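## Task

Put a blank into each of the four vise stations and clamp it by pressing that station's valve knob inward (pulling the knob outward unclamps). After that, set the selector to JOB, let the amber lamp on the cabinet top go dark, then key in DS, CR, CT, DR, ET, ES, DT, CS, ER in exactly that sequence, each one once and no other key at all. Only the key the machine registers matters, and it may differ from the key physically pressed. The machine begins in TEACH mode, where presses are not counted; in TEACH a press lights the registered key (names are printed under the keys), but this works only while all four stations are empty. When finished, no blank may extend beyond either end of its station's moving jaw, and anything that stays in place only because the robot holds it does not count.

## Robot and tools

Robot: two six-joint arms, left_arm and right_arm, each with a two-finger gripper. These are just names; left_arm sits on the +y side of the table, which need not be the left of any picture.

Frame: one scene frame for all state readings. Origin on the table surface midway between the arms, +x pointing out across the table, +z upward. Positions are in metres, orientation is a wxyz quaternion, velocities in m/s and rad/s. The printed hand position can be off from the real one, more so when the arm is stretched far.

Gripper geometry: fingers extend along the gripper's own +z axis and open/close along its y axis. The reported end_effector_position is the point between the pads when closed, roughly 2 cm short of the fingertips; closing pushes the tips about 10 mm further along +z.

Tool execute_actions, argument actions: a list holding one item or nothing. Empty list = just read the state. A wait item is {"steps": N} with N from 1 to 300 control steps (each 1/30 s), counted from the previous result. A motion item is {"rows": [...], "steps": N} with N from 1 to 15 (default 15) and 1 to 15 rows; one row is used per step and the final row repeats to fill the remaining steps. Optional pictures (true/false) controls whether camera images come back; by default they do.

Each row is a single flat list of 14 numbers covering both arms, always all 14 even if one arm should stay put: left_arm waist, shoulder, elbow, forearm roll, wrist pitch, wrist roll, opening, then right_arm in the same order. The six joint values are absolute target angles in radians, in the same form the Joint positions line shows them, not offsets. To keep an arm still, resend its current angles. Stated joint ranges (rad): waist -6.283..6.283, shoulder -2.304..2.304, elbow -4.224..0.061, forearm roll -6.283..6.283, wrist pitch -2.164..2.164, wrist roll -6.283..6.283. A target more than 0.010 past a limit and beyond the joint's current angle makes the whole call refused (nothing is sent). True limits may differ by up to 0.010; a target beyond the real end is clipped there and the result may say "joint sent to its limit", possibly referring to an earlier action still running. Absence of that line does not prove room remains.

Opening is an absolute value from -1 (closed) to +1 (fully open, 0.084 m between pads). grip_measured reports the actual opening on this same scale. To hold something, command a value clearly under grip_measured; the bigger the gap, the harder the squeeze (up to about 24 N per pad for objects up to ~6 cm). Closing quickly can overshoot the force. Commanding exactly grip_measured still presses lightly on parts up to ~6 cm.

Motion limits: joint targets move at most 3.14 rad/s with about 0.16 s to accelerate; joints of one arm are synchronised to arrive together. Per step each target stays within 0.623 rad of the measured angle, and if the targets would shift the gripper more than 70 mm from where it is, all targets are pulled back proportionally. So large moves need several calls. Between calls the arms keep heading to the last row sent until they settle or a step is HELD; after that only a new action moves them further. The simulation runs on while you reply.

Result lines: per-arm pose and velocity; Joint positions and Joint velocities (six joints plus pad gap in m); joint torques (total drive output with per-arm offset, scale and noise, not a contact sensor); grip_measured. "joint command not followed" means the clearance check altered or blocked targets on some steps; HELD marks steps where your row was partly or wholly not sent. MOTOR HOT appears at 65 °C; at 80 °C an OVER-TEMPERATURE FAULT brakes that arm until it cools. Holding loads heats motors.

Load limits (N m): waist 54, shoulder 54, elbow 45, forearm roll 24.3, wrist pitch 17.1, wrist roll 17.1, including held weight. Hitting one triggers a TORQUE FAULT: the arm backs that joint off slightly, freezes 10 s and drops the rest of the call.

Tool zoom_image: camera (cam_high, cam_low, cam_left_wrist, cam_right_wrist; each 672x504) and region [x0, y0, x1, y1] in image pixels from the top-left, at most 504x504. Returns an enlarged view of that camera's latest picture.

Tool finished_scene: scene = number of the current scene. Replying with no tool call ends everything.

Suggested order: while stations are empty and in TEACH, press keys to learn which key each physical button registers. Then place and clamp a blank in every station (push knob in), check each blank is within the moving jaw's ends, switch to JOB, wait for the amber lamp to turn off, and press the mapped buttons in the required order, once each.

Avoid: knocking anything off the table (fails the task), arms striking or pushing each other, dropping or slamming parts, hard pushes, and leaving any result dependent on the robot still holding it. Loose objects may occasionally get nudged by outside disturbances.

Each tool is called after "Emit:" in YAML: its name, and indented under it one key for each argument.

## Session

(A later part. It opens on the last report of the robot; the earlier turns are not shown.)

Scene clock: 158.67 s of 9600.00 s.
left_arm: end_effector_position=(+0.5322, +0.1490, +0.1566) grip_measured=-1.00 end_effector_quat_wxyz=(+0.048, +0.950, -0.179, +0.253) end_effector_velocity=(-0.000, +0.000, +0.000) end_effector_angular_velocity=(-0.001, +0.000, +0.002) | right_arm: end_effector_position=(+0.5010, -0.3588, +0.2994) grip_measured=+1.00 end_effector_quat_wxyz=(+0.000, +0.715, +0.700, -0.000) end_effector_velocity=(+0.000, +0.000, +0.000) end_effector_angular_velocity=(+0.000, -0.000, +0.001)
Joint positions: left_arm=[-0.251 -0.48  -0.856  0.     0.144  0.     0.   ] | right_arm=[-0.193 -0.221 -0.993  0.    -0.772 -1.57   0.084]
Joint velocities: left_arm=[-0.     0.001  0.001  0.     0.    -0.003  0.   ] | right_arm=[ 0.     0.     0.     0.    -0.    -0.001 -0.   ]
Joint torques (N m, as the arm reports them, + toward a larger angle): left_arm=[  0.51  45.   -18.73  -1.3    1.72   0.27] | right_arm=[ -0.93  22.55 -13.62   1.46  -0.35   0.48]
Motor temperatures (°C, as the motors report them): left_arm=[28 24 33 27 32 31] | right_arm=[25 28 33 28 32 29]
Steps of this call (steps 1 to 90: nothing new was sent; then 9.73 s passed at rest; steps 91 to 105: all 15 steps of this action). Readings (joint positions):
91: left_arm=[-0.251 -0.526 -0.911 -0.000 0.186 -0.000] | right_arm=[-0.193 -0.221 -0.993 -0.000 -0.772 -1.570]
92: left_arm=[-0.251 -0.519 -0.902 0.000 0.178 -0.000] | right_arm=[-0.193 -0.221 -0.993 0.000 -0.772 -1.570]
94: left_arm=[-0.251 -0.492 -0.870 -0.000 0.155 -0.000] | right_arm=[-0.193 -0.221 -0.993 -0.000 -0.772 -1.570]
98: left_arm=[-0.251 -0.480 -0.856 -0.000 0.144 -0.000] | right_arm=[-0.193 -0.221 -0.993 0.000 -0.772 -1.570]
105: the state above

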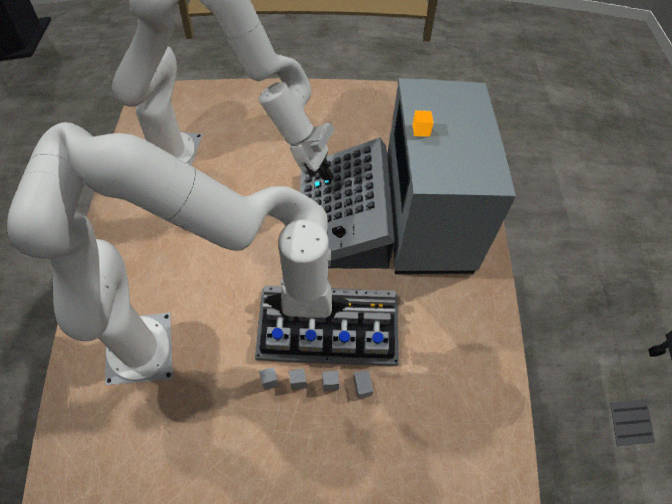

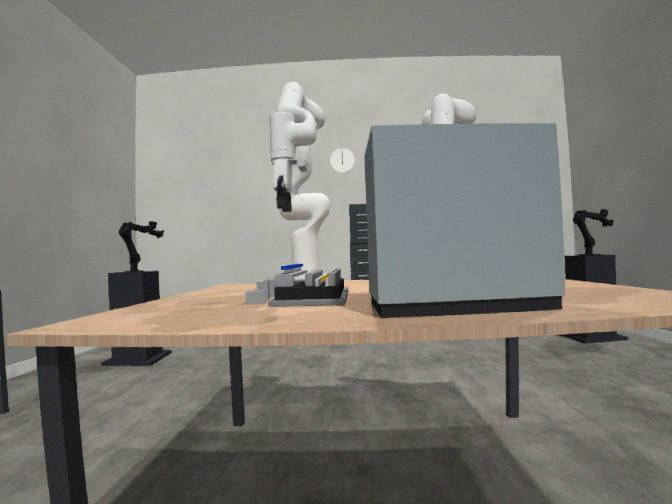

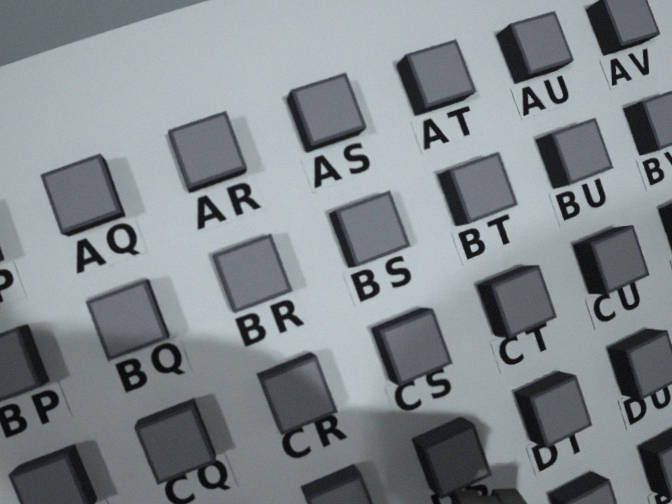

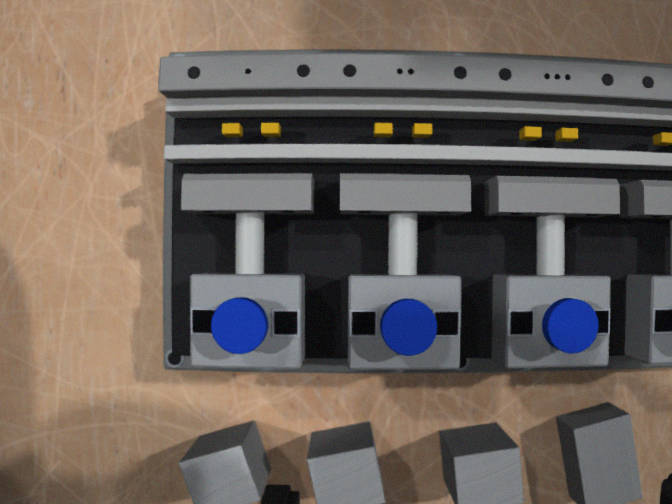

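Emit:
execute_actions:
  actions:
    - {"rows":[[-0.243,-0.481,-0.872,0,0.129,0,-1,-0.193,-0.221,-0.993,0,-0.772,-1.57,1],[-0.243,-0.481,-0.872,0,0.129,0,-1,-0.193,-0.221,-0.993,0,-0.772,-1.57,1],[-0.243,-0.481,-0.872,0,0.129,0,-1,-0.193,-0.221,-0.993,0,-0.772,-1.57,1],[-0.243,-0.481,-0.872,0,0.129,0,-1,-0.193,-0.221,-0.993,0,-0.772,-1.57,1],[-0.243,-0.535,-0.902,0,0.152,0,-1,-0.193,-0.221,-0.993,0,-0.772,-1.57,1],[-0.243,-0.535,-0.902,0,0.152,0,-1,-0.193,-0.221,-0.993,0,-0.772,-1.57,1],[-0.243,-0.535,-0.902,0,0.152,0,-1,-0.193,-0.221,-0.993,0,-0.772,-1.57,1],[-0.243,-0.535,-0.902,0,0.152,0,-1,-0.193,-0.221,-0.993,0,-0.772,-1.57,1],[-0.243,-0.535,-0.902,0,0.152,0,-1,-0.193,-0.221,-0.993,0,-0.772,-1.57,1],[-0.243,-0.556,-0.915,0,0.161,0,-1,-0.193,-0.221,-0.993,0,-0.772,-1.57,1]],"steps":15}

Emit:
zoom_image:
  camera: "cam_high"
  region: [290,130,400,240]

Scene clock: 178.77 s of 9600.00 s.
left_arm: end_effector_position=(+0.5520, +0.1465, +0.1370) grip_measured=-1.00 end_effector_quat_wxyz=(+0.047, +0.950, -0.176, +0.252) end_effector_velocity=(+0.008, -0.003, -0.000) end_effector_angular_velocity=(-0.005, -0.013, +0.000) | right_arm: end_effector_position=(+0.5010, -0.3588, +0.2994) grip_measured=+1.00 end_effector_quat_wxyz=(+0.000, +0.715, +0.700, -0.000) end_effector_velocity=(+0.000, +0.000, +0.000) end_effector_angular_velocity=(+0.001, -0.001, -0.000)
Joint positions: left_arm=[-0.243 -0.555 -0.914  0.     0.16   0.     0.   ] | right_arm=[-0.193 -0.221 -0.993  0.    -0.772 -1.57   0.084]
Joint velocities: left_arm=[ 0.    -0.013 -0.015  0.     0.012 -0.     0.   ] | right_arm=[ 0.     0.    -0.     0.001  0.001 -0.    -0.   ]
Joint torques (N m, as the arm reports them, + toward a larger angle): left_arm=[  0.29  50.38 -18.99  -1.25   1.75   0.22] | right_arm=[ -1.15  22.94 -13.38   1.6   -0.15   0.46]
Motor temperatures (°C, as the motors report them): left_arm=[28 25 32 27 32 31] | right_arm=[25 28 33 28 32 29]
Steps of this call (steps 1 to 15: the robot went on to your last target; steps 16 to 90: nothing new was sent; then 16.60 s passed at rest; steps 91 to 105: all 15 steps of this action). Readings (joint positions):
91: left_arm=[-0.251 -0.480 -0.857 -0.000 0.143 0.000] | right_arm=[-0.193 -0.221 -0.993 0.000 -0.772 -1.570]
92: left_arm=[-0.249 -0.481 -0.861 -0.000 0.138 0.000] | right_arm=[-0.193 -0.221 -0.993 -0.000 -0.772 -1.570]
94: left_arm=[-0.244 -0.481 -0.869 0.000 0.132 -0.000] | right_arm=[-0.193 -0.221 -0.993 -0.000 -0.772 -1.570]
98: left_arm=[-0.243 -0.522 -0.895 0.000 0.147 0.000] | right_arm=[-0.193 -0.221 -0.993 -0.000 -0.772 -1.570]
105: the state above

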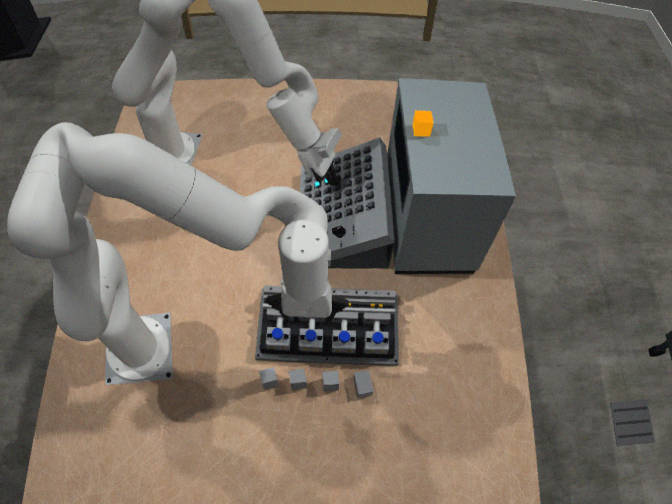

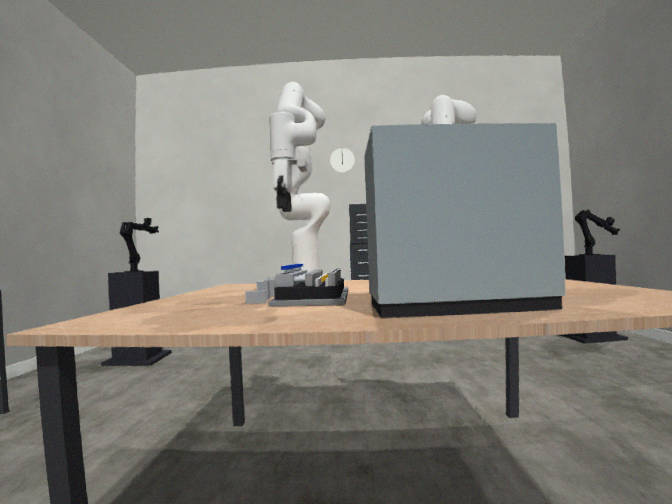

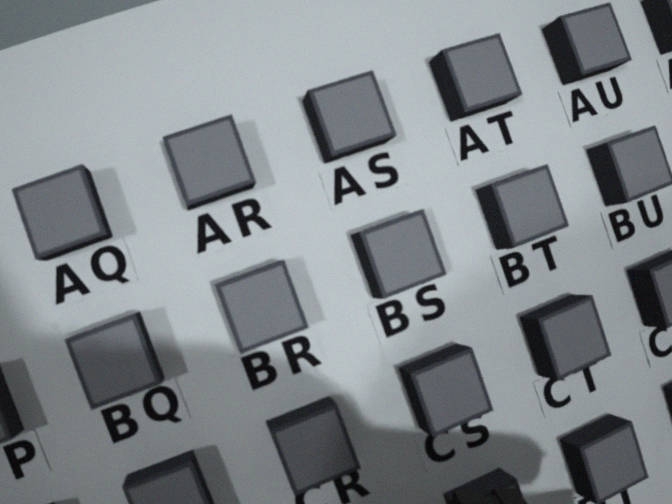

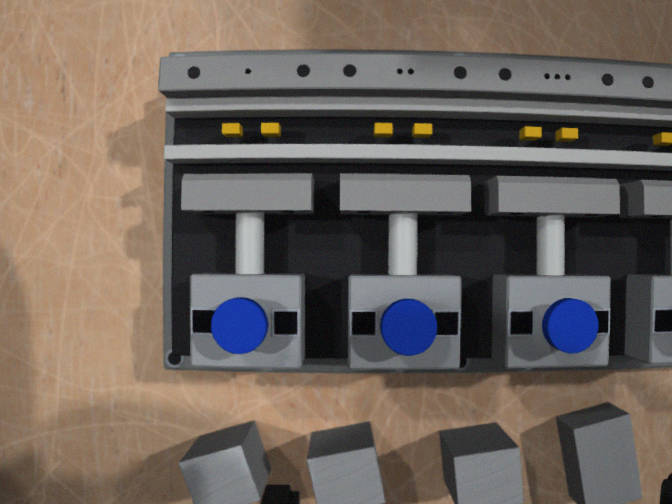

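Region (290, 130, 400, 240) of cam_high's 672x504 image, scaled by 4.582, with more detail than that image has.

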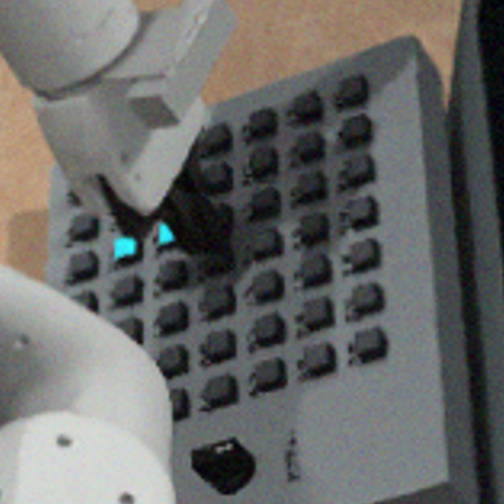

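Emit:
execute_actions:
  actions:
    - {"rows":[[-0.243,-0.566,-0.921,0,0.166,0,-1,-0.193,-0.221,-0.993,0,-0.772,-1.57,1],[-0.243,-0.566,-0.921,0,0.166,0,-1,-0.193,-0.221,-0.993,0,-0.772,-1.57,1],[-0.243,-0.566,-0.921,0,0.166,0,-1,-0.193,-0.221,-0.993,0,-0.772,-1.57,1],[-0.243,-0.566,-0.921,0,0.166,0,-1,-0.193,-0.221,-0.993,0,-0.772,-1.57,1],[-0.243,-0.566,-0.921,0,0.166,0,-1,-0.193,-0.221,-0.993,0,-0.772,-1.57,1],[-0.243,-0.566,-0.921,0,0.166,0,-1,-0.193,-0.221,-0.993,0,-0.772,-1.57,1],[-0.243,-0.566,-0.921,0,0.166,0,-1,-0.193,-0.221,-0.993,0,-0.772,-1.57,1],[-0.242,-0.4,-0.826,0,0.094,0,-1,-0.193,-0.221,-0.993,0,-0.772,-1.57,1]],"steps":15}

Emit:
zoom_image:
  camera: "cam_high"
  region: [290,130,400,240]

Scene clock: 187.60 s of 9600.00 s.
left_arm: end_effector_position=(+0.5253, +0.1574, +0.1861) grip_measured=-1.00 end_effector_quat_wxyz=(+0.047, +0.950, -0.175, +0.255) end_effector_velocity=(-0.038, +0.014, +0.000) end_effector_angular_velocity=(+0.022, +0.059, +0.001) | right_arm: end_effector_position=(+0.5010, -0.3588, +0.2994) grip_measured=+1.00 end_effector_quat_wxyz=(+0.000, +0.715, +0.700, -0.000) end_effector_velocity=(+0.000, -0.000, +0.000) end_effector_angular_velocity=(-0.000, -0.000, -0.000)
Joint positions: left_arm=[-0.242 -0.401 -0.83  -0.     0.096  0.     0.   ] | right_arm=[-0.193 -0.221 -0.993  0.    -0.772 -1.57   0.084]
Joint velocities: left_arm=[-0.     0.069  0.077 -0.    -0.055 -0.001  0.   ] | right_arm=[-0.001  0.    -0.    -0.     0.    -0.     0.   ]
Joint torques (N m, as the arm reports them, + toward a larger angle): left_arm=[  0.06  22.31 -19.23  -1.     1.71   0.19] | right_arm=[ -0.2   23.03 -13.25   2.72  -0.33   0.73]
Motor temperatures (°C, as the motors report them): left_arm=[28 25 32 27 32 31] | right_arm=[25 28 33 28 32 29]
Steps of this call (steps 1 to 15: the robot went on to your last target; steps 16 to 90: nothing new was sent; then 5.33 s passed at rest; steps 91 to 105: all 15 steps of this action). Readings (joint positions):
91: left_arm=[-0.243 -0.556 -0.915 -0.000 0.161 0.000] | right_arm=[-0.193 -0.221 -0.993 0.000 -0.772 -1.570]
92: left_arm=[-0.243 -0.559 -0.917 -0.000 0.163 -0.000] | right_arm=[-0.193 -0.221 -0.993 -0.000 -0.772 -1.570]
94: left_arm=[-0.243 -0.564 -0.920 0.000 0.165 0.000] | right_arm=[-0.193 -0.221 -0.993 0.000 -0.772 -1.570]
98: left_arm=[-0.243 -0.565 -0.921 -0.000 0.166 -0.000] | right_arm=[-0.193 -0.221 -0.993 0.000 -0.772 -1.570]
105: the state above

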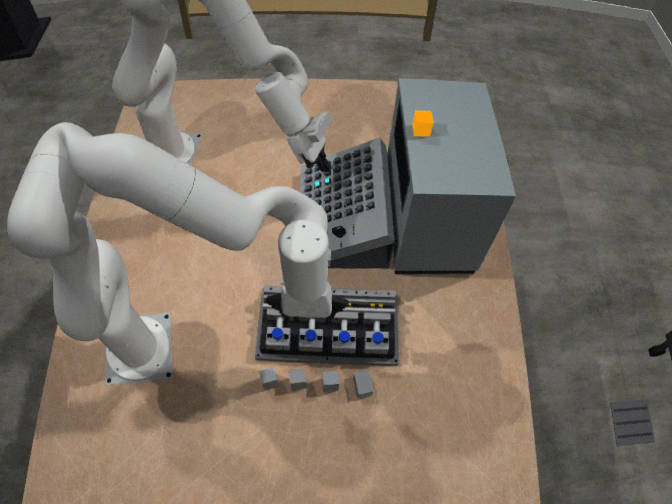

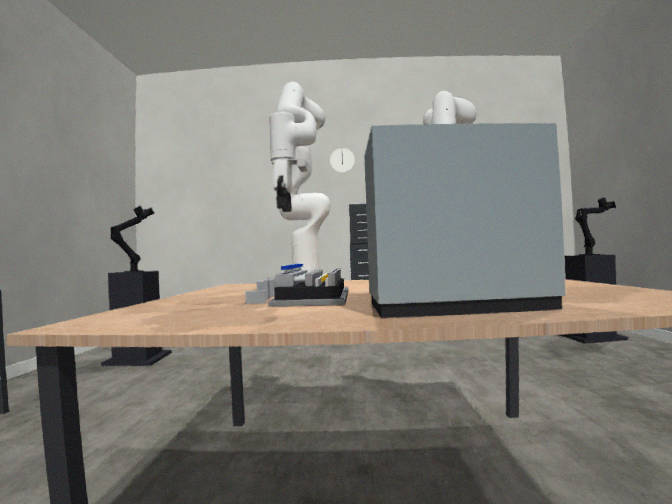

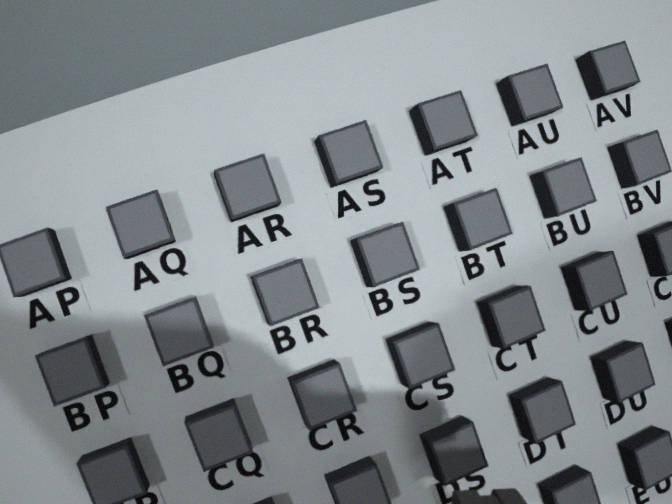

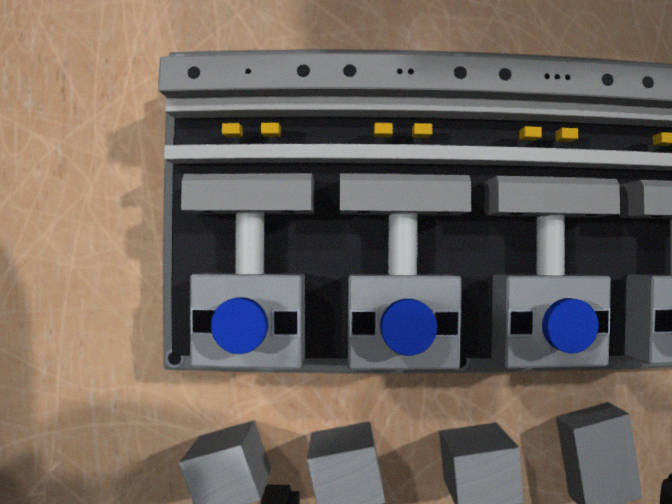

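Region (290, 130, 400, 240) of cam_high's 672x504 image, scaled by 4.582, with more detail than that image has.

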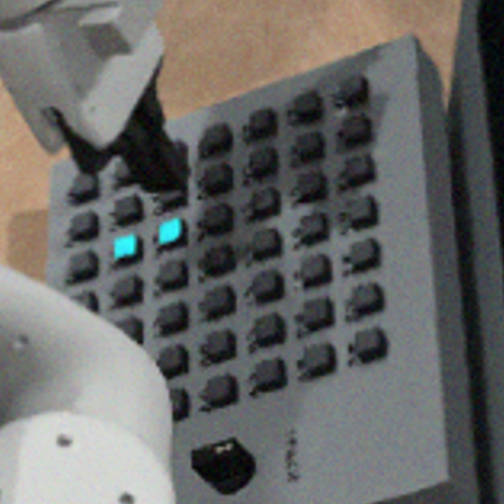

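Emit:
execute_actions:
  actions:
    - {"rows":[[-0.278,-0.43,-0.94,0,0.005,0,-1,-0.193,-0.221,-0.993,0,-0.772,-1.57,1],[-0.278,-0.43,-0.94,0,0.005,0,-1,-0.193,-0.221,-0.993,0,-0.772,-1.57,1],[-0.278,-0.43,-0.94,0,0.005,0,-1,-0.193,-0.221,-0.993,0,-0.772,-1.57,1],[-0.278,-0.43,-0.94,0,0.005,0,-1,-0.193,-0.221,-0.993,0,-0.772,-1.57,1],[-0.278,-0.43,-0.94,0,0.005,0,-1,-0.193,-0.221,-0.993,0,-0.772,-1.57,1],[-0.278,-0.516,-0.991,0,0.045,0,-1,-0.193,-0.221,-0.993,0,-0.772,-1.57,1]],"steps":15}

Scene clock: 197.87 s of 9600.00 s.
left_arm: end_effector_position=(+0.5668, +0.1169, +0.1808) grip_measured=-1.00 end_effector_quat_wxyz=(+0.051, +0.947, -0.192, +0.252) end_effector_velocity=(+0.007, -0.004, +0.011) end_effector_angular_velocity=(-0.010, -0.022, -0.000) | right_arm: end_effector_position=(+0.5010, -0.3588, +0.2994) grip_measured=+1.00 end_effector_quat_wxyz=(+0.000, +0.715, +0.700, -0.000) end_effector_velocity=(+0.000, -0.000, +0.000) end_effector_angular_velocity=(-0.001, -0.000, +0.001)
Joint positions: left_arm=[-0.278 -0.516 -0.99  -0.     0.045 -0.     0.   ] | right_arm=[-0.193 -0.221 -0.993 -0.    -0.772 -1.57   0.084]
Joint velocities: left_arm=[-0.001  0.009 -0.011 -0.001  0.005 -0.     0.   ] | right_arm=[ 0.     0.    -0.    -0.001  0.     0.    -0.   ]
Joint torques (N m, as the arm reports them, + toward a larger angle): left_arm=[  1.16  45.66 -18.97  -1.2    1.67   0.24] | right_arm=[ -2.68  26.42 -13.16   1.61  -0.28   0.48]
Motor temperatures (°C, as the motors report them): left_arm=[28 25 32 27 32 31] | right_arm=[25 28 33 28 32 29]
Steps of this call (steps 1 to 15: the robot went on to your last target; steps 16 to 90: nothing new was sent; then 6.77 s passed at rest; steps 91 to 105: all 15 steps of this action). Readings (joint positions):
91: left_arm=[-0.242 -0.400 -0.827 -0.000 0.093 -0.000] | right_arm=[-0.193 -0.221 -0.993 -0.000 -0.772 -1.570]
92: left_arm=[-0.245 -0.403 -0.836 -0.000 0.084 -0.000] | right_arm=[-0.193 -0.221 -0.993 0.000 -0.772 -1.570]
94: left_arm=[-0.263 -0.418 -0.892 -0.000 0.040 -0.000] | right_arm=[-0.193 -0.221 -0.993 -0.000 -0.772 -1.570]
98: left_arm=[-0.278 -0.461 -0.962 0.000 0.024 0.000] | right_arm=[-0.193 -0.221 -0.993 0.000 -0.772 -1.570]
105: the state above

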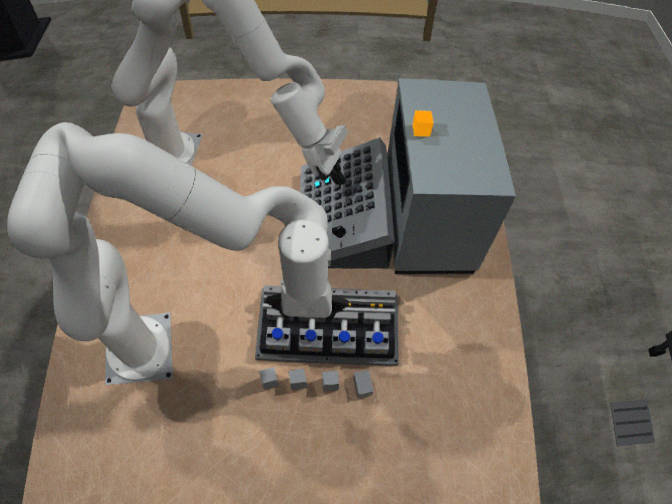

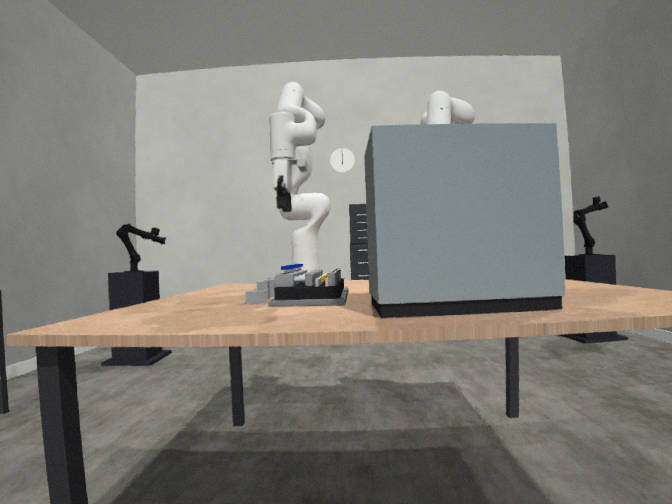

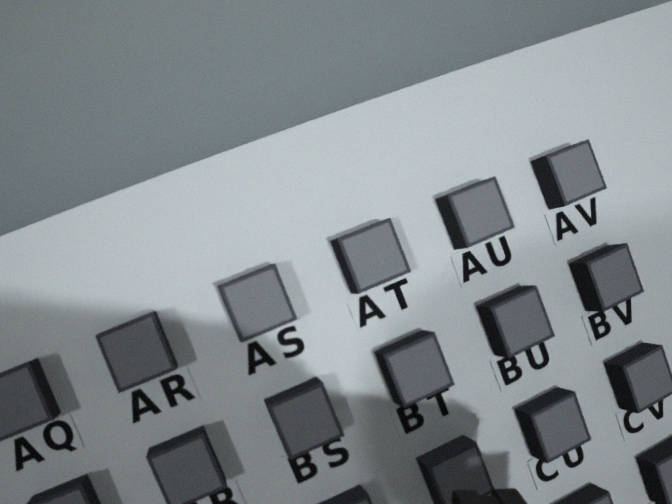

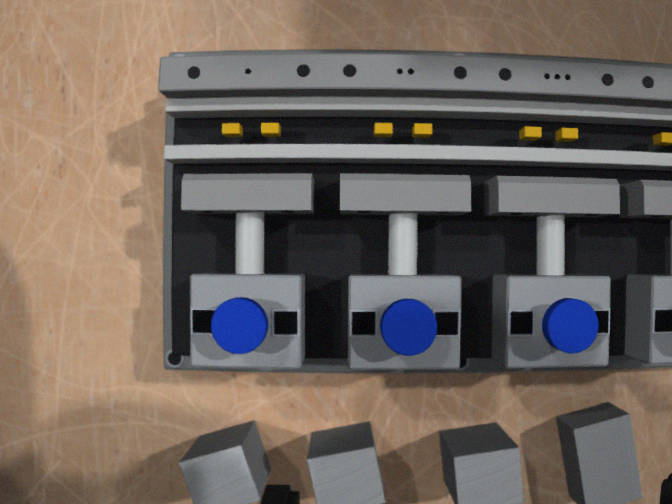

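Emit:
execute_actions:
  actions:
    - {"rows":[[-0.278,-0.58,-1.028,0,0.073,0,-1,-0.193,-0.221,-0.993,0,-0.772,-1.57,1],[-0.278,-0.58,-1.028,0,0.073,0,-1,-0.193,-0.221,-0.993,0,-0.772,-1.57,1],[-0.278,-0.58,-1.028,0,0.073,0,-1,-0.193,-0.221,-0.993,0,-0.772,-1.57,1],[-0.278,-0.58,-1.028,0,0.073,0,-1,-0.193,-0.221,-0.993,0,-0.772,-1.57,1],[-0.278,-0.58,-1.028,0,0.073,0,-1,-0.193,-0.221,-0.993,0,-0.772,-1.57,1],[-0.278,-0.607,-1.043,0,0.085,0,-1,-0.193,-0.221,-0.993,0,-0.772,-1.57,1]],"steps":15}

Emit:
execute_actions:
  actions:
    - {"rows":[[-0.278,-0.38,-0.91,0,-0.018,0,-1,-0.193,-0.221,-0.993,0,-0.772,-1.57,1]],"steps":15}
  pictures: false

Emit:
zoom_image:
  camera: "cam_high"
  region: [290,130,400,240]

Scene clock: 219.33 s of 9600.00 s.
left_arm: end_effector_position=(+0.5834, +0.1098, +0.1497) grip_measured=-1.00 end_effector_quat_wxyz=(+0.051, +0.947, -0.192, +0.252) end_effector_velocity=(+0.000, -0.000, -0.001) end_effector_angular_velocity=(+0.000, -0.001, -0.002) | right_arm: end_effector_position=(+0.5010, -0.3588, +0.2994) grip_measured=+1.00 end_effector_quat_wxyz=(+0.000, +0.715, +0.700, -0.000) end_effector_velocity=(+0.000, +0.000, -0.000) end_effector_angular_velocity=(+0.000, -0.000, -0.000)
Joint positions: left_arm=[-0.278 -0.606 -1.043 -0.     0.084 -0.     0.   ] | right_arm=[-0.193 -0.221 -0.993 -0.    -0.772 -1.57   0.084]
Joint velocities: left_arm=[-0.    -0.002 -0.001  0.001  0.003  0.001  0.   ] | right_arm=[ 0. -0. -0.  0.  0.  0.  0.]
Joint torques (N m, as the arm reports them, + toward a larger angle): left_arm=[  0.52  50.1  -20.28  -1.13   2.06   0.24] | right_arm=[ -1.14  22.42 -14.87   2.73  -0.48   0.37]
Motor temperatures (°C, as the motors report them): left_arm=[28 25 33 27 32 31] | right_arm=[25 28 33 28 32 29]
Steps of this call (steps 1 to 15: the robot went on to your last target; steps 16 to 90: nothing new was sent; then 17.97 s passed at rest; steps 91 to 105: all 15 steps of this action). Readings (joint positions):
91: left_arm=[-0.278 -0.517 -0.992 -0.000 0.045 -0.000] | right_arm=[-0.193 -0.221 -0.993 -0.000 -0.772 -1.570]
92: left_arm=[-0.278 -0.525 -0.998 -0.000 0.050 -0.000] | right_arm=[-0.193 -0.221 -0.993 -0.000 -0.772 -1.570]
94: left_arm=[-0.278 -0.563 -1.019 0.000 0.066 0.000] | right_arm=[-0.193 -0.221 -0.993 0.000 -0.772 -1.570]
98: left_arm=[-0.278 -0.596 -1.037 0.000 0.080 0.000] | right_arm=[-0.193 -0.221 -0.993 -0.000 -0.772 -1.570]
105: the state above

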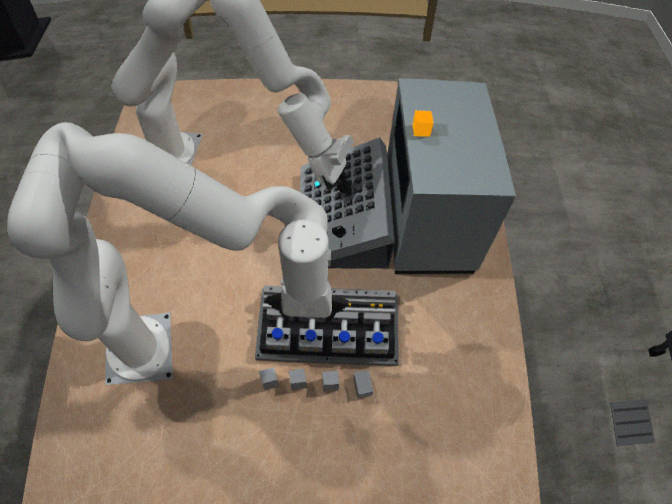

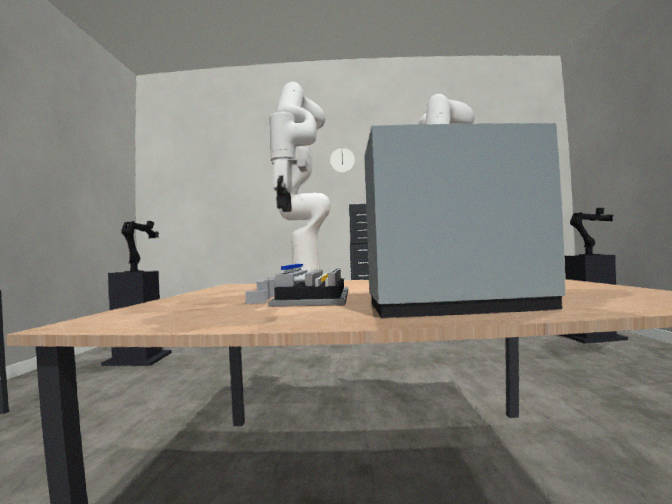

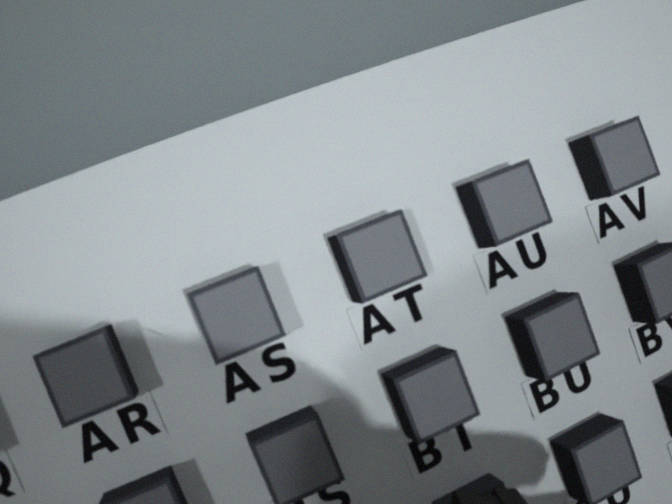

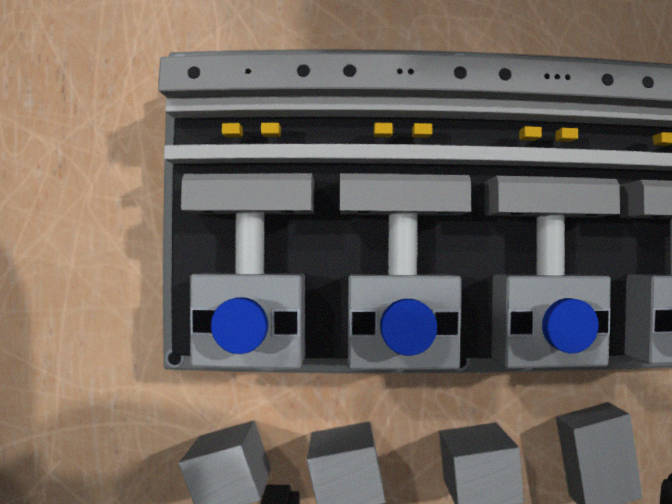

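Scene clock: 219.83 s of 9600.00 s.
left_arm: end_effector_position=(+0.5366, +0.1296, +0.2203) grip_measured=-1.00 end_effector_quat_wxyz=(+0.050, +0.948, -0.193, +0.247) end_effector_velocity=(+0.002, -0.001, +0.005) end_effector_angular_velocity=(-0.002, -0.007, -0.001) | right_arm: end_effector_position=(+0.5010, -0.3588, +0.2994) grip_measured=+1.00 end_effector_quat_wxyz=(+0.000, +0.715, +0.700, -0.000) end_effector_velocity=(-0.000, -0.000, -0.000) end_effector_angular_velocity=(-0.000, +0.001, -0.000)
Joint positions: left_arm=[-0.278 -0.382 -0.91  -0.    -0.018  0.     0.   ] | right_arm=[-0.193 -0.221 -0.993  0.    -0.772 -1.57   0.084]
Joint velocities: left_arm=[-0.     0.006 -0.003  0.    -0.002  0.001  0.   ] | right_arm=[ 0.    -0.     0.    -0.001  0.     0.001  0.   ]
Joint torques (N m, as the arm reports them, + toward a larger angle): left_arm=[  0.39  43.38 -20.73  -1.07   1.7    0.28] | right_arm=[ -2.34  25.97 -14.     1.89  -0.43   0.32]
Motor temperatures (°C, as the motors report them): left_arm=[28 25 33 27 32 31] | right_arm=[25 28 33 28 32 29]
Steps of this call (steps 1 to 15: all 15 steps of this action). Readings (joint positions):
1: left_arm=[-0.278 -0.606 -1.042 0.000 0.084 -0.000] | right_arm=[-0.193 -0.221 -0.993 -0.000 -0.772 -1.570]
2: left_arm=[-0.278 -0.599 -1.037 0.000 0.081 0.000] | right_arm=[-0.193 -0.221 -0.993 0.000 -0.772 -1.570]
4: left_arm=[-0.278 -0.536 -0.997 0.000 0.050 0.000] | right_arm=[-0.193 -0.221 -0.993 -0.000 -0.772 -1.570]
8: left_arm=[-0.278 -0.391 -0.920 -0.000 -0.011 0.000] | right_arm=[-0.193 -0.221 -0.993 -0.000 -0.772 -1.570]
15: the state above

Region (290, 130, 400, 240) of cam_high's 672x504 image, scaled by 4.582, with more detail than that image has.

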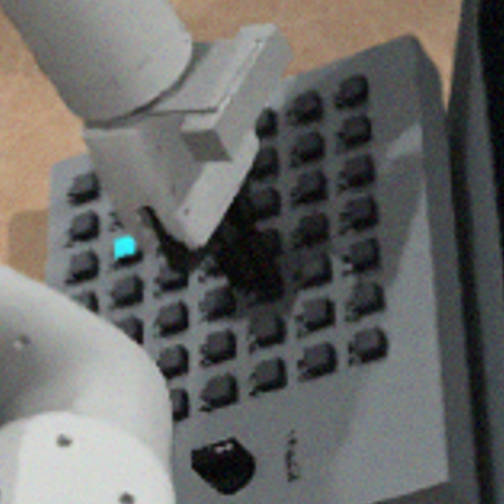

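Emit:
execute_actions:
  actions:
    - {"rows":[[-0.278,-0.58,-1.028,0,0.073,0,-1,-0.193,-0.221,-0.993,0,-0.772,-1.57,1],[-0.278,-0.58,-1.028,0,0.073,0,-1,-0.193,-0.221,-0.993,0,-0.772,-1.57,1],[-0.278,-0.58,-1.028,0,0.073,0,-1,-0.193,-0.221,-0.993,0,-0.772,-1.57,1],[-0.278,-0.58,-1.028,0,0.073,0,-1,-0.193,-0.221,-0.993,0,-0.772,-1.57,1],[-0.278,-0.58,-1.028,0,0.073,0,-1,-0.193,-0.221,-0.993,0,-0.772,-1.57,1],[-0.278,-0.58,-1.028,0,0.073,0,-1,-0.193,-0.221,-0.993,0,-0.772,-1.57,1],[-0.278,-0.58,-1.028,0,0.073,0,-1,-0.193,-0.221,-0.993,0,-0.772,-1.57,1],[-0.278,-0.58,-1.028,0,0.073,0,-1,-0.193,-0.221,-0.993,0,-0.772,-1.57,1],[-0.278,-0.615,-1.048,0,0.089,0,-1,-0.193,-0.221,-0.993,0,-0.772,-1.57,1]],"steps":15}
  pictures: false

Emit:
execute_actions:
  actions:
    - {"rows":[[-0.2,-0.2,-0.8,0,-0.08,0,-1,-0.193,-0.221,-0.993,0,-0.772,-1.57,1]],"steps":15}

Emit:
zoom_image:
  camera: "cam_high"
  region: [290,130,400,240]

Scene clock: 231.60 s of 9600.00 s.
left_arm: end_effector_position=(+0.5851, +0.1092, +0.1483) grip_measured=-1.00 end_effector_quat_wxyz=(+0.051, +0.947, -0.192, +0.253) end_effector_velocity=(-0.000, -0.000, -0.001) end_effector_angular_velocity=(+0.005, +0.011, -0.001) | right_arm: end_effector_position=(+0.5010, -0.3588, +0.2994) grip_measured=+1.00 end_effector_quat_wxyz=(+0.000, +0.715, +0.700, -0.000) end_effector_velocity=(+0.000, -0.000, +0.000) end_effector_angular_velocity=(+0.001, -0.000, -0.001)
Joint positions: left_arm=[-0.278 -0.612 -1.047 -0.     0.087 -0.     0.   ] | right_arm=[-0.193 -0.221 -0.993  0.    -0.772 -1.57   0.084]
Joint velocities: left_arm=[-0.    -0.002 -0.007  0.    -0.016  0.     0.   ] | right_arm=[-0.001  0.    -0.     0.001 -0.    -0.    -0.   ]
Joint torques (N m, as the arm reports them, + toward a larger angle): left_arm=[ -0.19  34.93 -19.87  -1.18   3.06   0.26] | right_arm=[ -0.78  25.86 -13.31   1.96  -0.48   0.25]
Motor temperatures (°C, as the motors report them): left_arm=[28 25 33 27 32 31] | right_arm=[25 28 33 28 32 29]
Steps of this call (steps 1 to 15: the robot went on to your last target; steps 16 to 90: nothing new was sent; then 8.27 s passed at rest; steps 91 to 105: all 15 steps of this action). Readings (joint positions):
91: left_arm=[-0.278 -0.381 -0.911 -0.000 -0.018 -0.000] | right_arm=[-0.193 -0.221 -0.993 -0.000 -0.772 -1.570]
92: left_arm=[-0.278 -0.389 -0.917 -0.000 -0.013 -0.000] | right_arm=[-0.193 -0.221 -0.993 -0.000 -0.772 -1.570]
94: left_arm=[-0.278 -0.457 -0.960 -0.000 0.020 0.000] | right_arm=[-0.193 -0.221 -0.993 0.000 -0.772 -1.570]
98: left_arm=[-0.278 -0.577 -1.022 -0.000 0.069 -0.000] | right_arm=[-0.193 -0.221 -0.993 -0.000 -0.772 -1.570]
105: the state above

Scene clock: 232.10 s of 9600.00 s.
left_arm: end_effector_position=(+0.5106, +0.1881, +0.2668) grip_measured=-1.00 end_effector_quat_wxyz=(+0.041, +0.954, -0.155, +0.254) end_effector_velocity=(-0.019, +0.007, -0.016) end_effector_angular_velocity=(+0.017, +0.047, +0.001) | right_arm: end_effector_position=(+0.5010, -0.3588, +0.2994) grip_measured=+1.00 end_effector_quat_wxyz=(+0.000, +0.715, +0.700, -0.000) end_effector_velocity=(-0.000, -0.000, +0.000) end_effector_angular_velocity=(+0.000, -0.000, -0.001)
Joint positions: left_arm=[-0.2   -0.202 -0.801 -0.    -0.079 -0.     0.   ] | right_arm=[-0.193 -0.221 -0.993 -0.    -0.772 -1.57   0.084]
Joint velocities: left_arm=[ 0.002  0.006  0.034  0.    -0.022  0.001  0.   ] | right_arm=[-0.  0.  0.  0.  0.  0. -0.]
Joint torques (N m, as the arm reports them, + toward a larger angle): left_arm=[  0.44  31.05 -22.18  -1.09   1.82   0.29] | right_arm=[ -0.83  25.27 -13.97   2.02  -0.43   0.38]
Motor temperatures (°C, as the motors report them): left_arm=[28 25 33 27 32 31] | right_arm=[25 28 33 28 32 29]
Steps of this call (steps 1 to 15: all 15 steps of this action). Readings (joint positions):
1: left_arm=[-0.278 -0.612 -1.047 -0.000 0.086 -0.000] | right_arm=[-0.193 -0.221 -0.993 0.000 -0.772 -1.570]
2: left_arm=[-0.276 -0.605 -1.042 0.000 0.084 0.000] | right_arm=[-0.193 -0.221 -0.993 -0.000 -0.772 -1.570]
4: left_arm=[-0.264 -0.544 -1.001 0.000 0.058 0.000] | right_arm=[-0.193 -0.221 -0.993 -0.000 -0.772 -1.570]
8: left_arm=[-0.230 -0.365 -0.899 0.000 -0.013 0.000] | right_arm=[-0.193 -0.221 -0.993 0.000 -0.772 -1.570]
15: the state above

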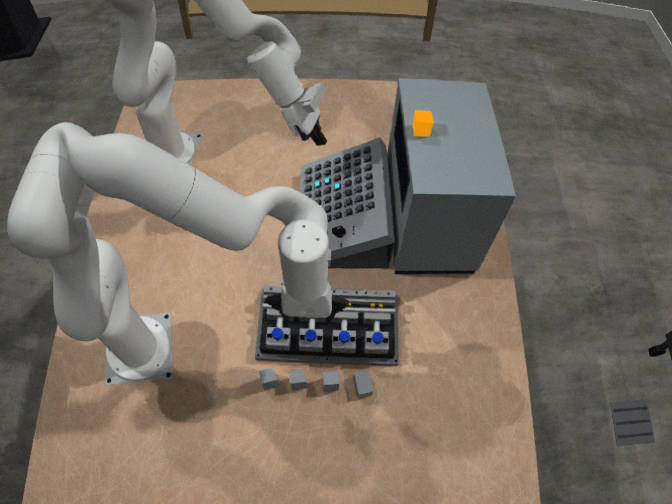

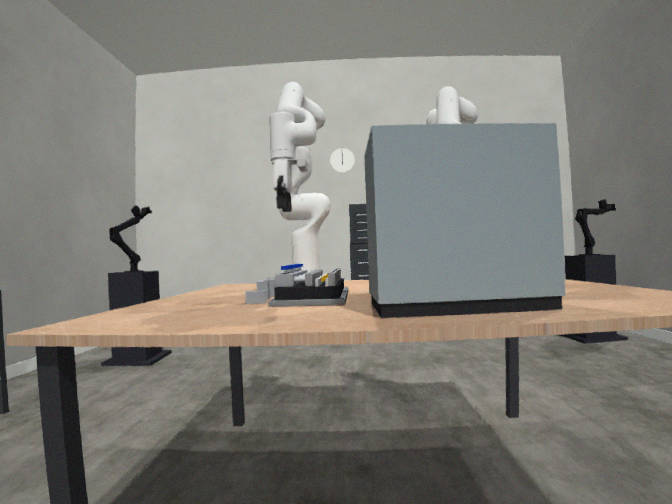

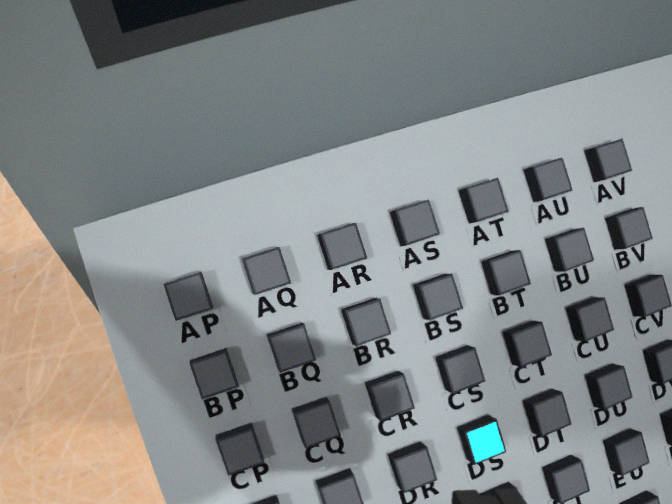

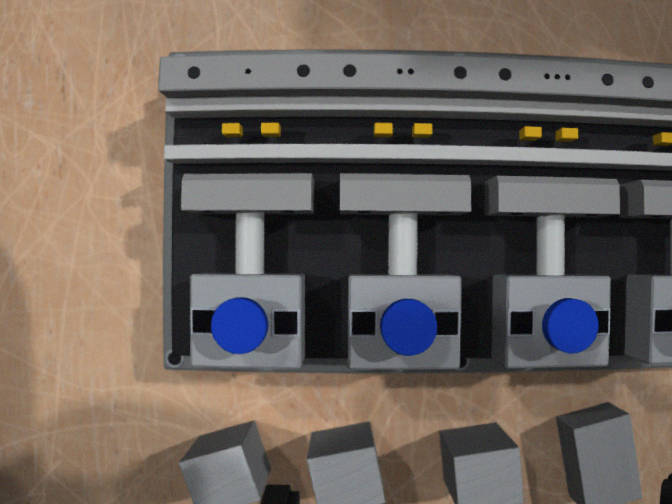

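Region (290, 130, 400, 240) of cam_high's 672x504 image, scaled by 4.582, with more detail than that image has.

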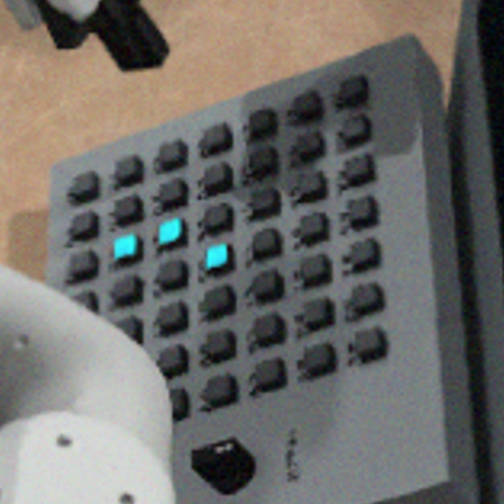

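Emit:
execute_actions:
  actions:
    - {"rows":[[-0.212,-0.5,-1.03,0,-0.01,0,-1,-0.193,-0.221,-0.993,0,-0.772,-1.57,1],[-0.212,-0.5,-1.03,0,-0.01,0,-1,-0.193,-0.221,-0.993,0,-0.772,-1.57,1],[-0.212,-0.5,-1.03,0,-0.01,0,-1,-0.193,-0.221,-0.993,0,-0.772,-1.57,1],[-0.212,-0.5,-1.03,0,-0.01,0,-1,-0.193,-0.221,-0.993,0,-0.772,-1.57,1],[-0.212,-0.5,-1.03,0,-0.01,0,-1,-0.193,-0.221,-0.993,0,-0.772,-1.57,1],[-0.212,-0.5,-1.03,0,-0.01,0,-1,-0.193,-0.221,-0.993,0,-0.772,-1.57,1],[-0.212,-0.5,-1.03,0,-0.01,0,-1,-0.193,-0.221,-0.993,0,-0.772,-1.57,1],[-0.212,-0.5,-1.03,0,-0.01,0,-1,-0.193,-0.221,-0.993,0,-0.772,-1.57,1],[-0.212,-0.5,-1.03,0,-0.01,0,-1,-0.193,-0.221,-0.993,0,-0.772,-1.57,1],[-0.212,-0.593,-1.083,0,0.032,0,-1,-0.193,-0.221,-0.993,0,-0.772,-1.57,1]],"steps":15}

Scene clock: 251.00 s of 9600.00 s.
left_arm: end_effector_position=(+0.6086, +0.1471, +0.1706) grip_measured=-1.00 end_effector_quat_wxyz=(+0.043, +0.953, -0.161, +0.252) end_effector_velocity=(+0.016, -0.005, -0.077) end_effector_angular_velocity=(+0.012, +0.037, +0.002) | right_arm: end_effector_position=(+0.5010, -0.3588, +0.2994) grip_measured=+1.00 end_effector_quat_wxyz=(+0.000, +0.715, +0.700, -0.000) end_effector_velocity=(+0.000, +0.000, +0.000) end_effector_angular_velocity=(-0.000, -0.001, +0.000)
Joint positions: left_arm=[-0.212 -0.588 -1.077 -0.     0.028 -0.     0.   ] | right_arm=[-0.193 -0.221 -0.993 -0.    -0.772 -1.57   0.084]
Joint velocities: left_arm=[ 0.    -0.174 -0.071 -0.001  0.065 -0.     0.   ] | right_arm=[ 0.001  0.     0.    -0.     0.     0.     0.   ]
Joint torques (N m, as the arm reports them, + toward a larger angle): left_arm=[  0.52  87.66 -24.24  -0.71   1.99   0.2 ] | right_arm=[  0.02  24.05 -13.55   2.15  -0.65   0.49]
Motor temperatures (°C, as the motors report them): left_arm=[28 25 33 27 32 31] | right_arm=[25 28 33 28 32 29]
Steps of this call (steps 1 to 15: the robot went on to your last target; steps 16 to 90: nothing new was sent; then 15.40 s passed at rest; steps 91 to 105: all 15 steps of this action). Readings (joint positions):
91: left_arm=[-0.200 -0.201 -0.801 -0.000 -0.080 -0.000] | right_arm=[-0.193 -0.221 -0.993 0.000 -0.772 -1.570]
92: left_arm=[-0.200 -0.210 -0.808 -0.000 -0.078 -0.000] | right_arm=[-0.193 -0.221 -0.993 -0.000 -0.772 -1.570]
94: left_arm=[-0.203 -0.278 -0.863 -0.000 -0.061 -0.000] | right_arm=[-0.193 -0.221 -0.993 -0.000 -0.772 -1.570]
98: left_arm=[-0.210 -0.457 -0.996 0.000 -0.020 0.000] | right_arm=[-0.193 -0.221 -0.993 -0.000 -0.772 -1.570]
105: the state above

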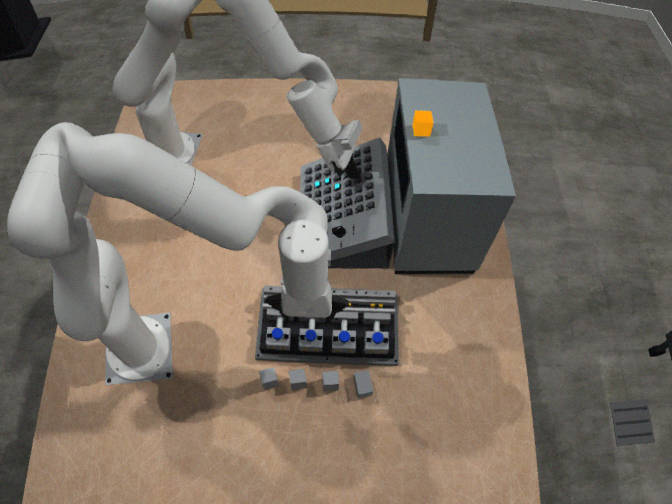

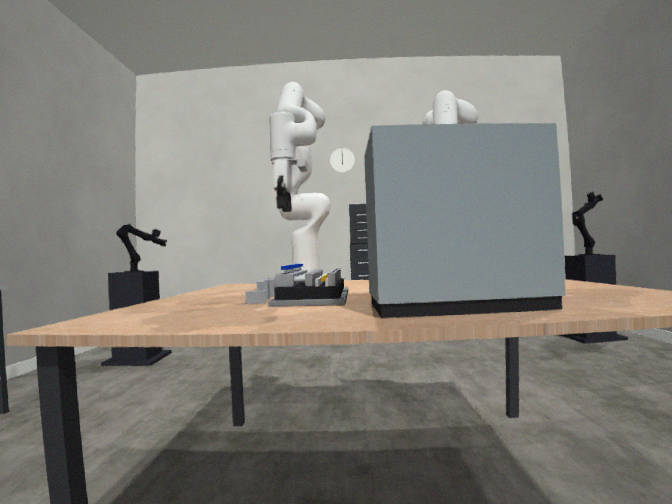

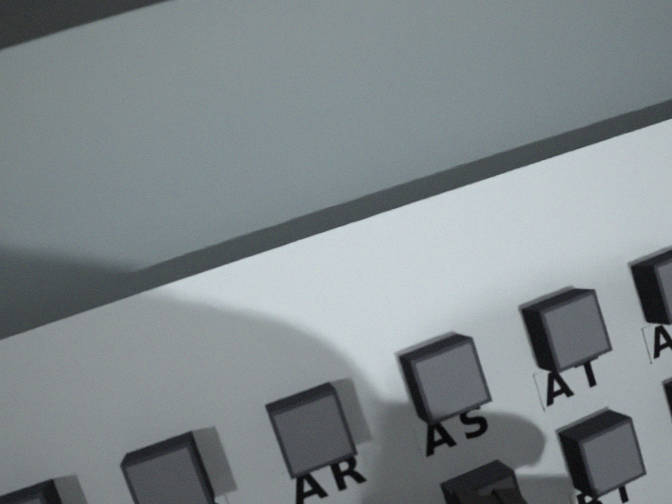

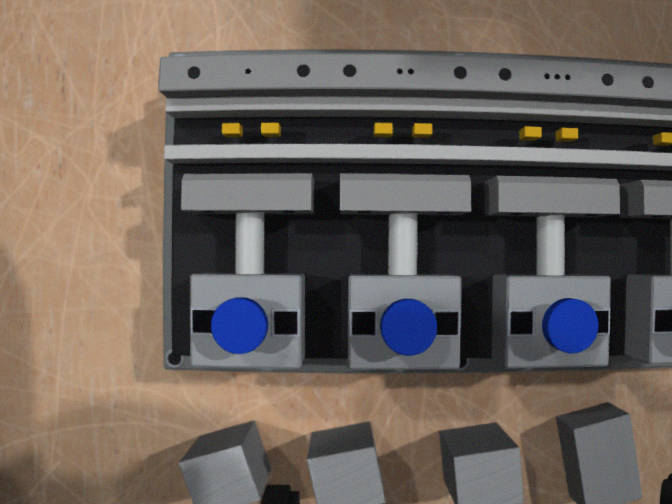

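Emit:
execute_actions:
  actions:
    - {"rows":[[-0.212,-0.6,-1.087,0,0.035,0,-1,-0.193,-0.221,-0.993,0,-0.772,-1.57,1],[-0.212,-0.6,-1.087,0,0.035,0,-1,-0.193,-0.221,-0.993,0,-0.772,-1.57,1],[-0.212,-0.6,-1.087,0,0.035,0,-1,-0.193,-0.221,-0.993,0,-0.772,-1.57,1],[-0.212,-0.609,-1.092,0,0.039,0,-1,-0.193,-0.221,-0.993,0,-0.772,-1.57,1]],"steps":12}
  pictures: false

Scene clock: 256.50 s of 9600.00 s.
left_arm: end_effector_position=(+0.6141, +0.1453, +0.1651) grip_measured=-1.00 end_effector_quat_wxyz=(+0.043, +0.953, -0.161, +0.254) end_effector_velocity=(+0.001, -0.001, -0.001) end_effector_angular_velocity=(-0.002, -0.003, +0.000) | right_arm: end_effector_position=(+0.5010, -0.3588, +0.2994) grip_measured=+1.00 end_effector_quat_wxyz=(+0.000, +0.715, +0.700, -0.000) end_effector_velocity=(-0.000, -0.000, +0.000) end_effector_angular_velocity=(-0.000, -0.000, +0.000)
Joint positions: left_arm=[-0.212 -0.608 -1.092 -0.     0.038 -0.     0.   ] | right_arm=[-0.193 -0.221 -0.993  0.    -0.772 -1.57   0.084]
Joint velocities: left_arm=[-0.    -0.002 -0.001 -0.     0.005 -0.001  0.   ] | right_arm=[ 0.  0.  0. -0. -0. -0.  0.]
Joint torques (N m, as the arm reports them, + toward a larger angle): left_arm=[ -1.75  34.82 -19.34  -1.11   2.64   0.27] | right_arm=[ -2.68  23.52 -12.56   2.69  -0.36   0.53]
Motor temperatures (°C, as the motors report them): left_arm=[28 25 33 27 32 31] | right_arm=[25 28 33 28 32 29]
Steps of this call (steps 1 to 15: the robot went on to your last target; steps 16 to 90: nothing new was sent; then 2.10 s passed at rest; steps 91 to 102: all 12 steps of this action). Readings (joint positions):
91: left_arm=[-0.212 -0.593 -1.083 -0.000 0.032 -0.000] | right_arm=[-0.193 -0.221 -0.993 0.000 -0.772 -1.570]
92: left_arm=[-0.212 -0.595 -1.085 0.000 0.033 0.000] | right_arm=[-0.193 -0.221 -0.993 -0.000 -0.772 -1.570]
94: left_arm=[-0.212 -0.599 -1.087 -0.000 0.035 -0.000] | right_arm=[-0.193 -0.221 -0.993 0.000 -0.772 -1.570]
98: left_arm=[-0.212 -0.607 -1.092 -0.000 0.038 -0.000] | right_arm=[-0.193 -0.221 -0.993 -0.000 -0.772 -1.570]
102: the state above


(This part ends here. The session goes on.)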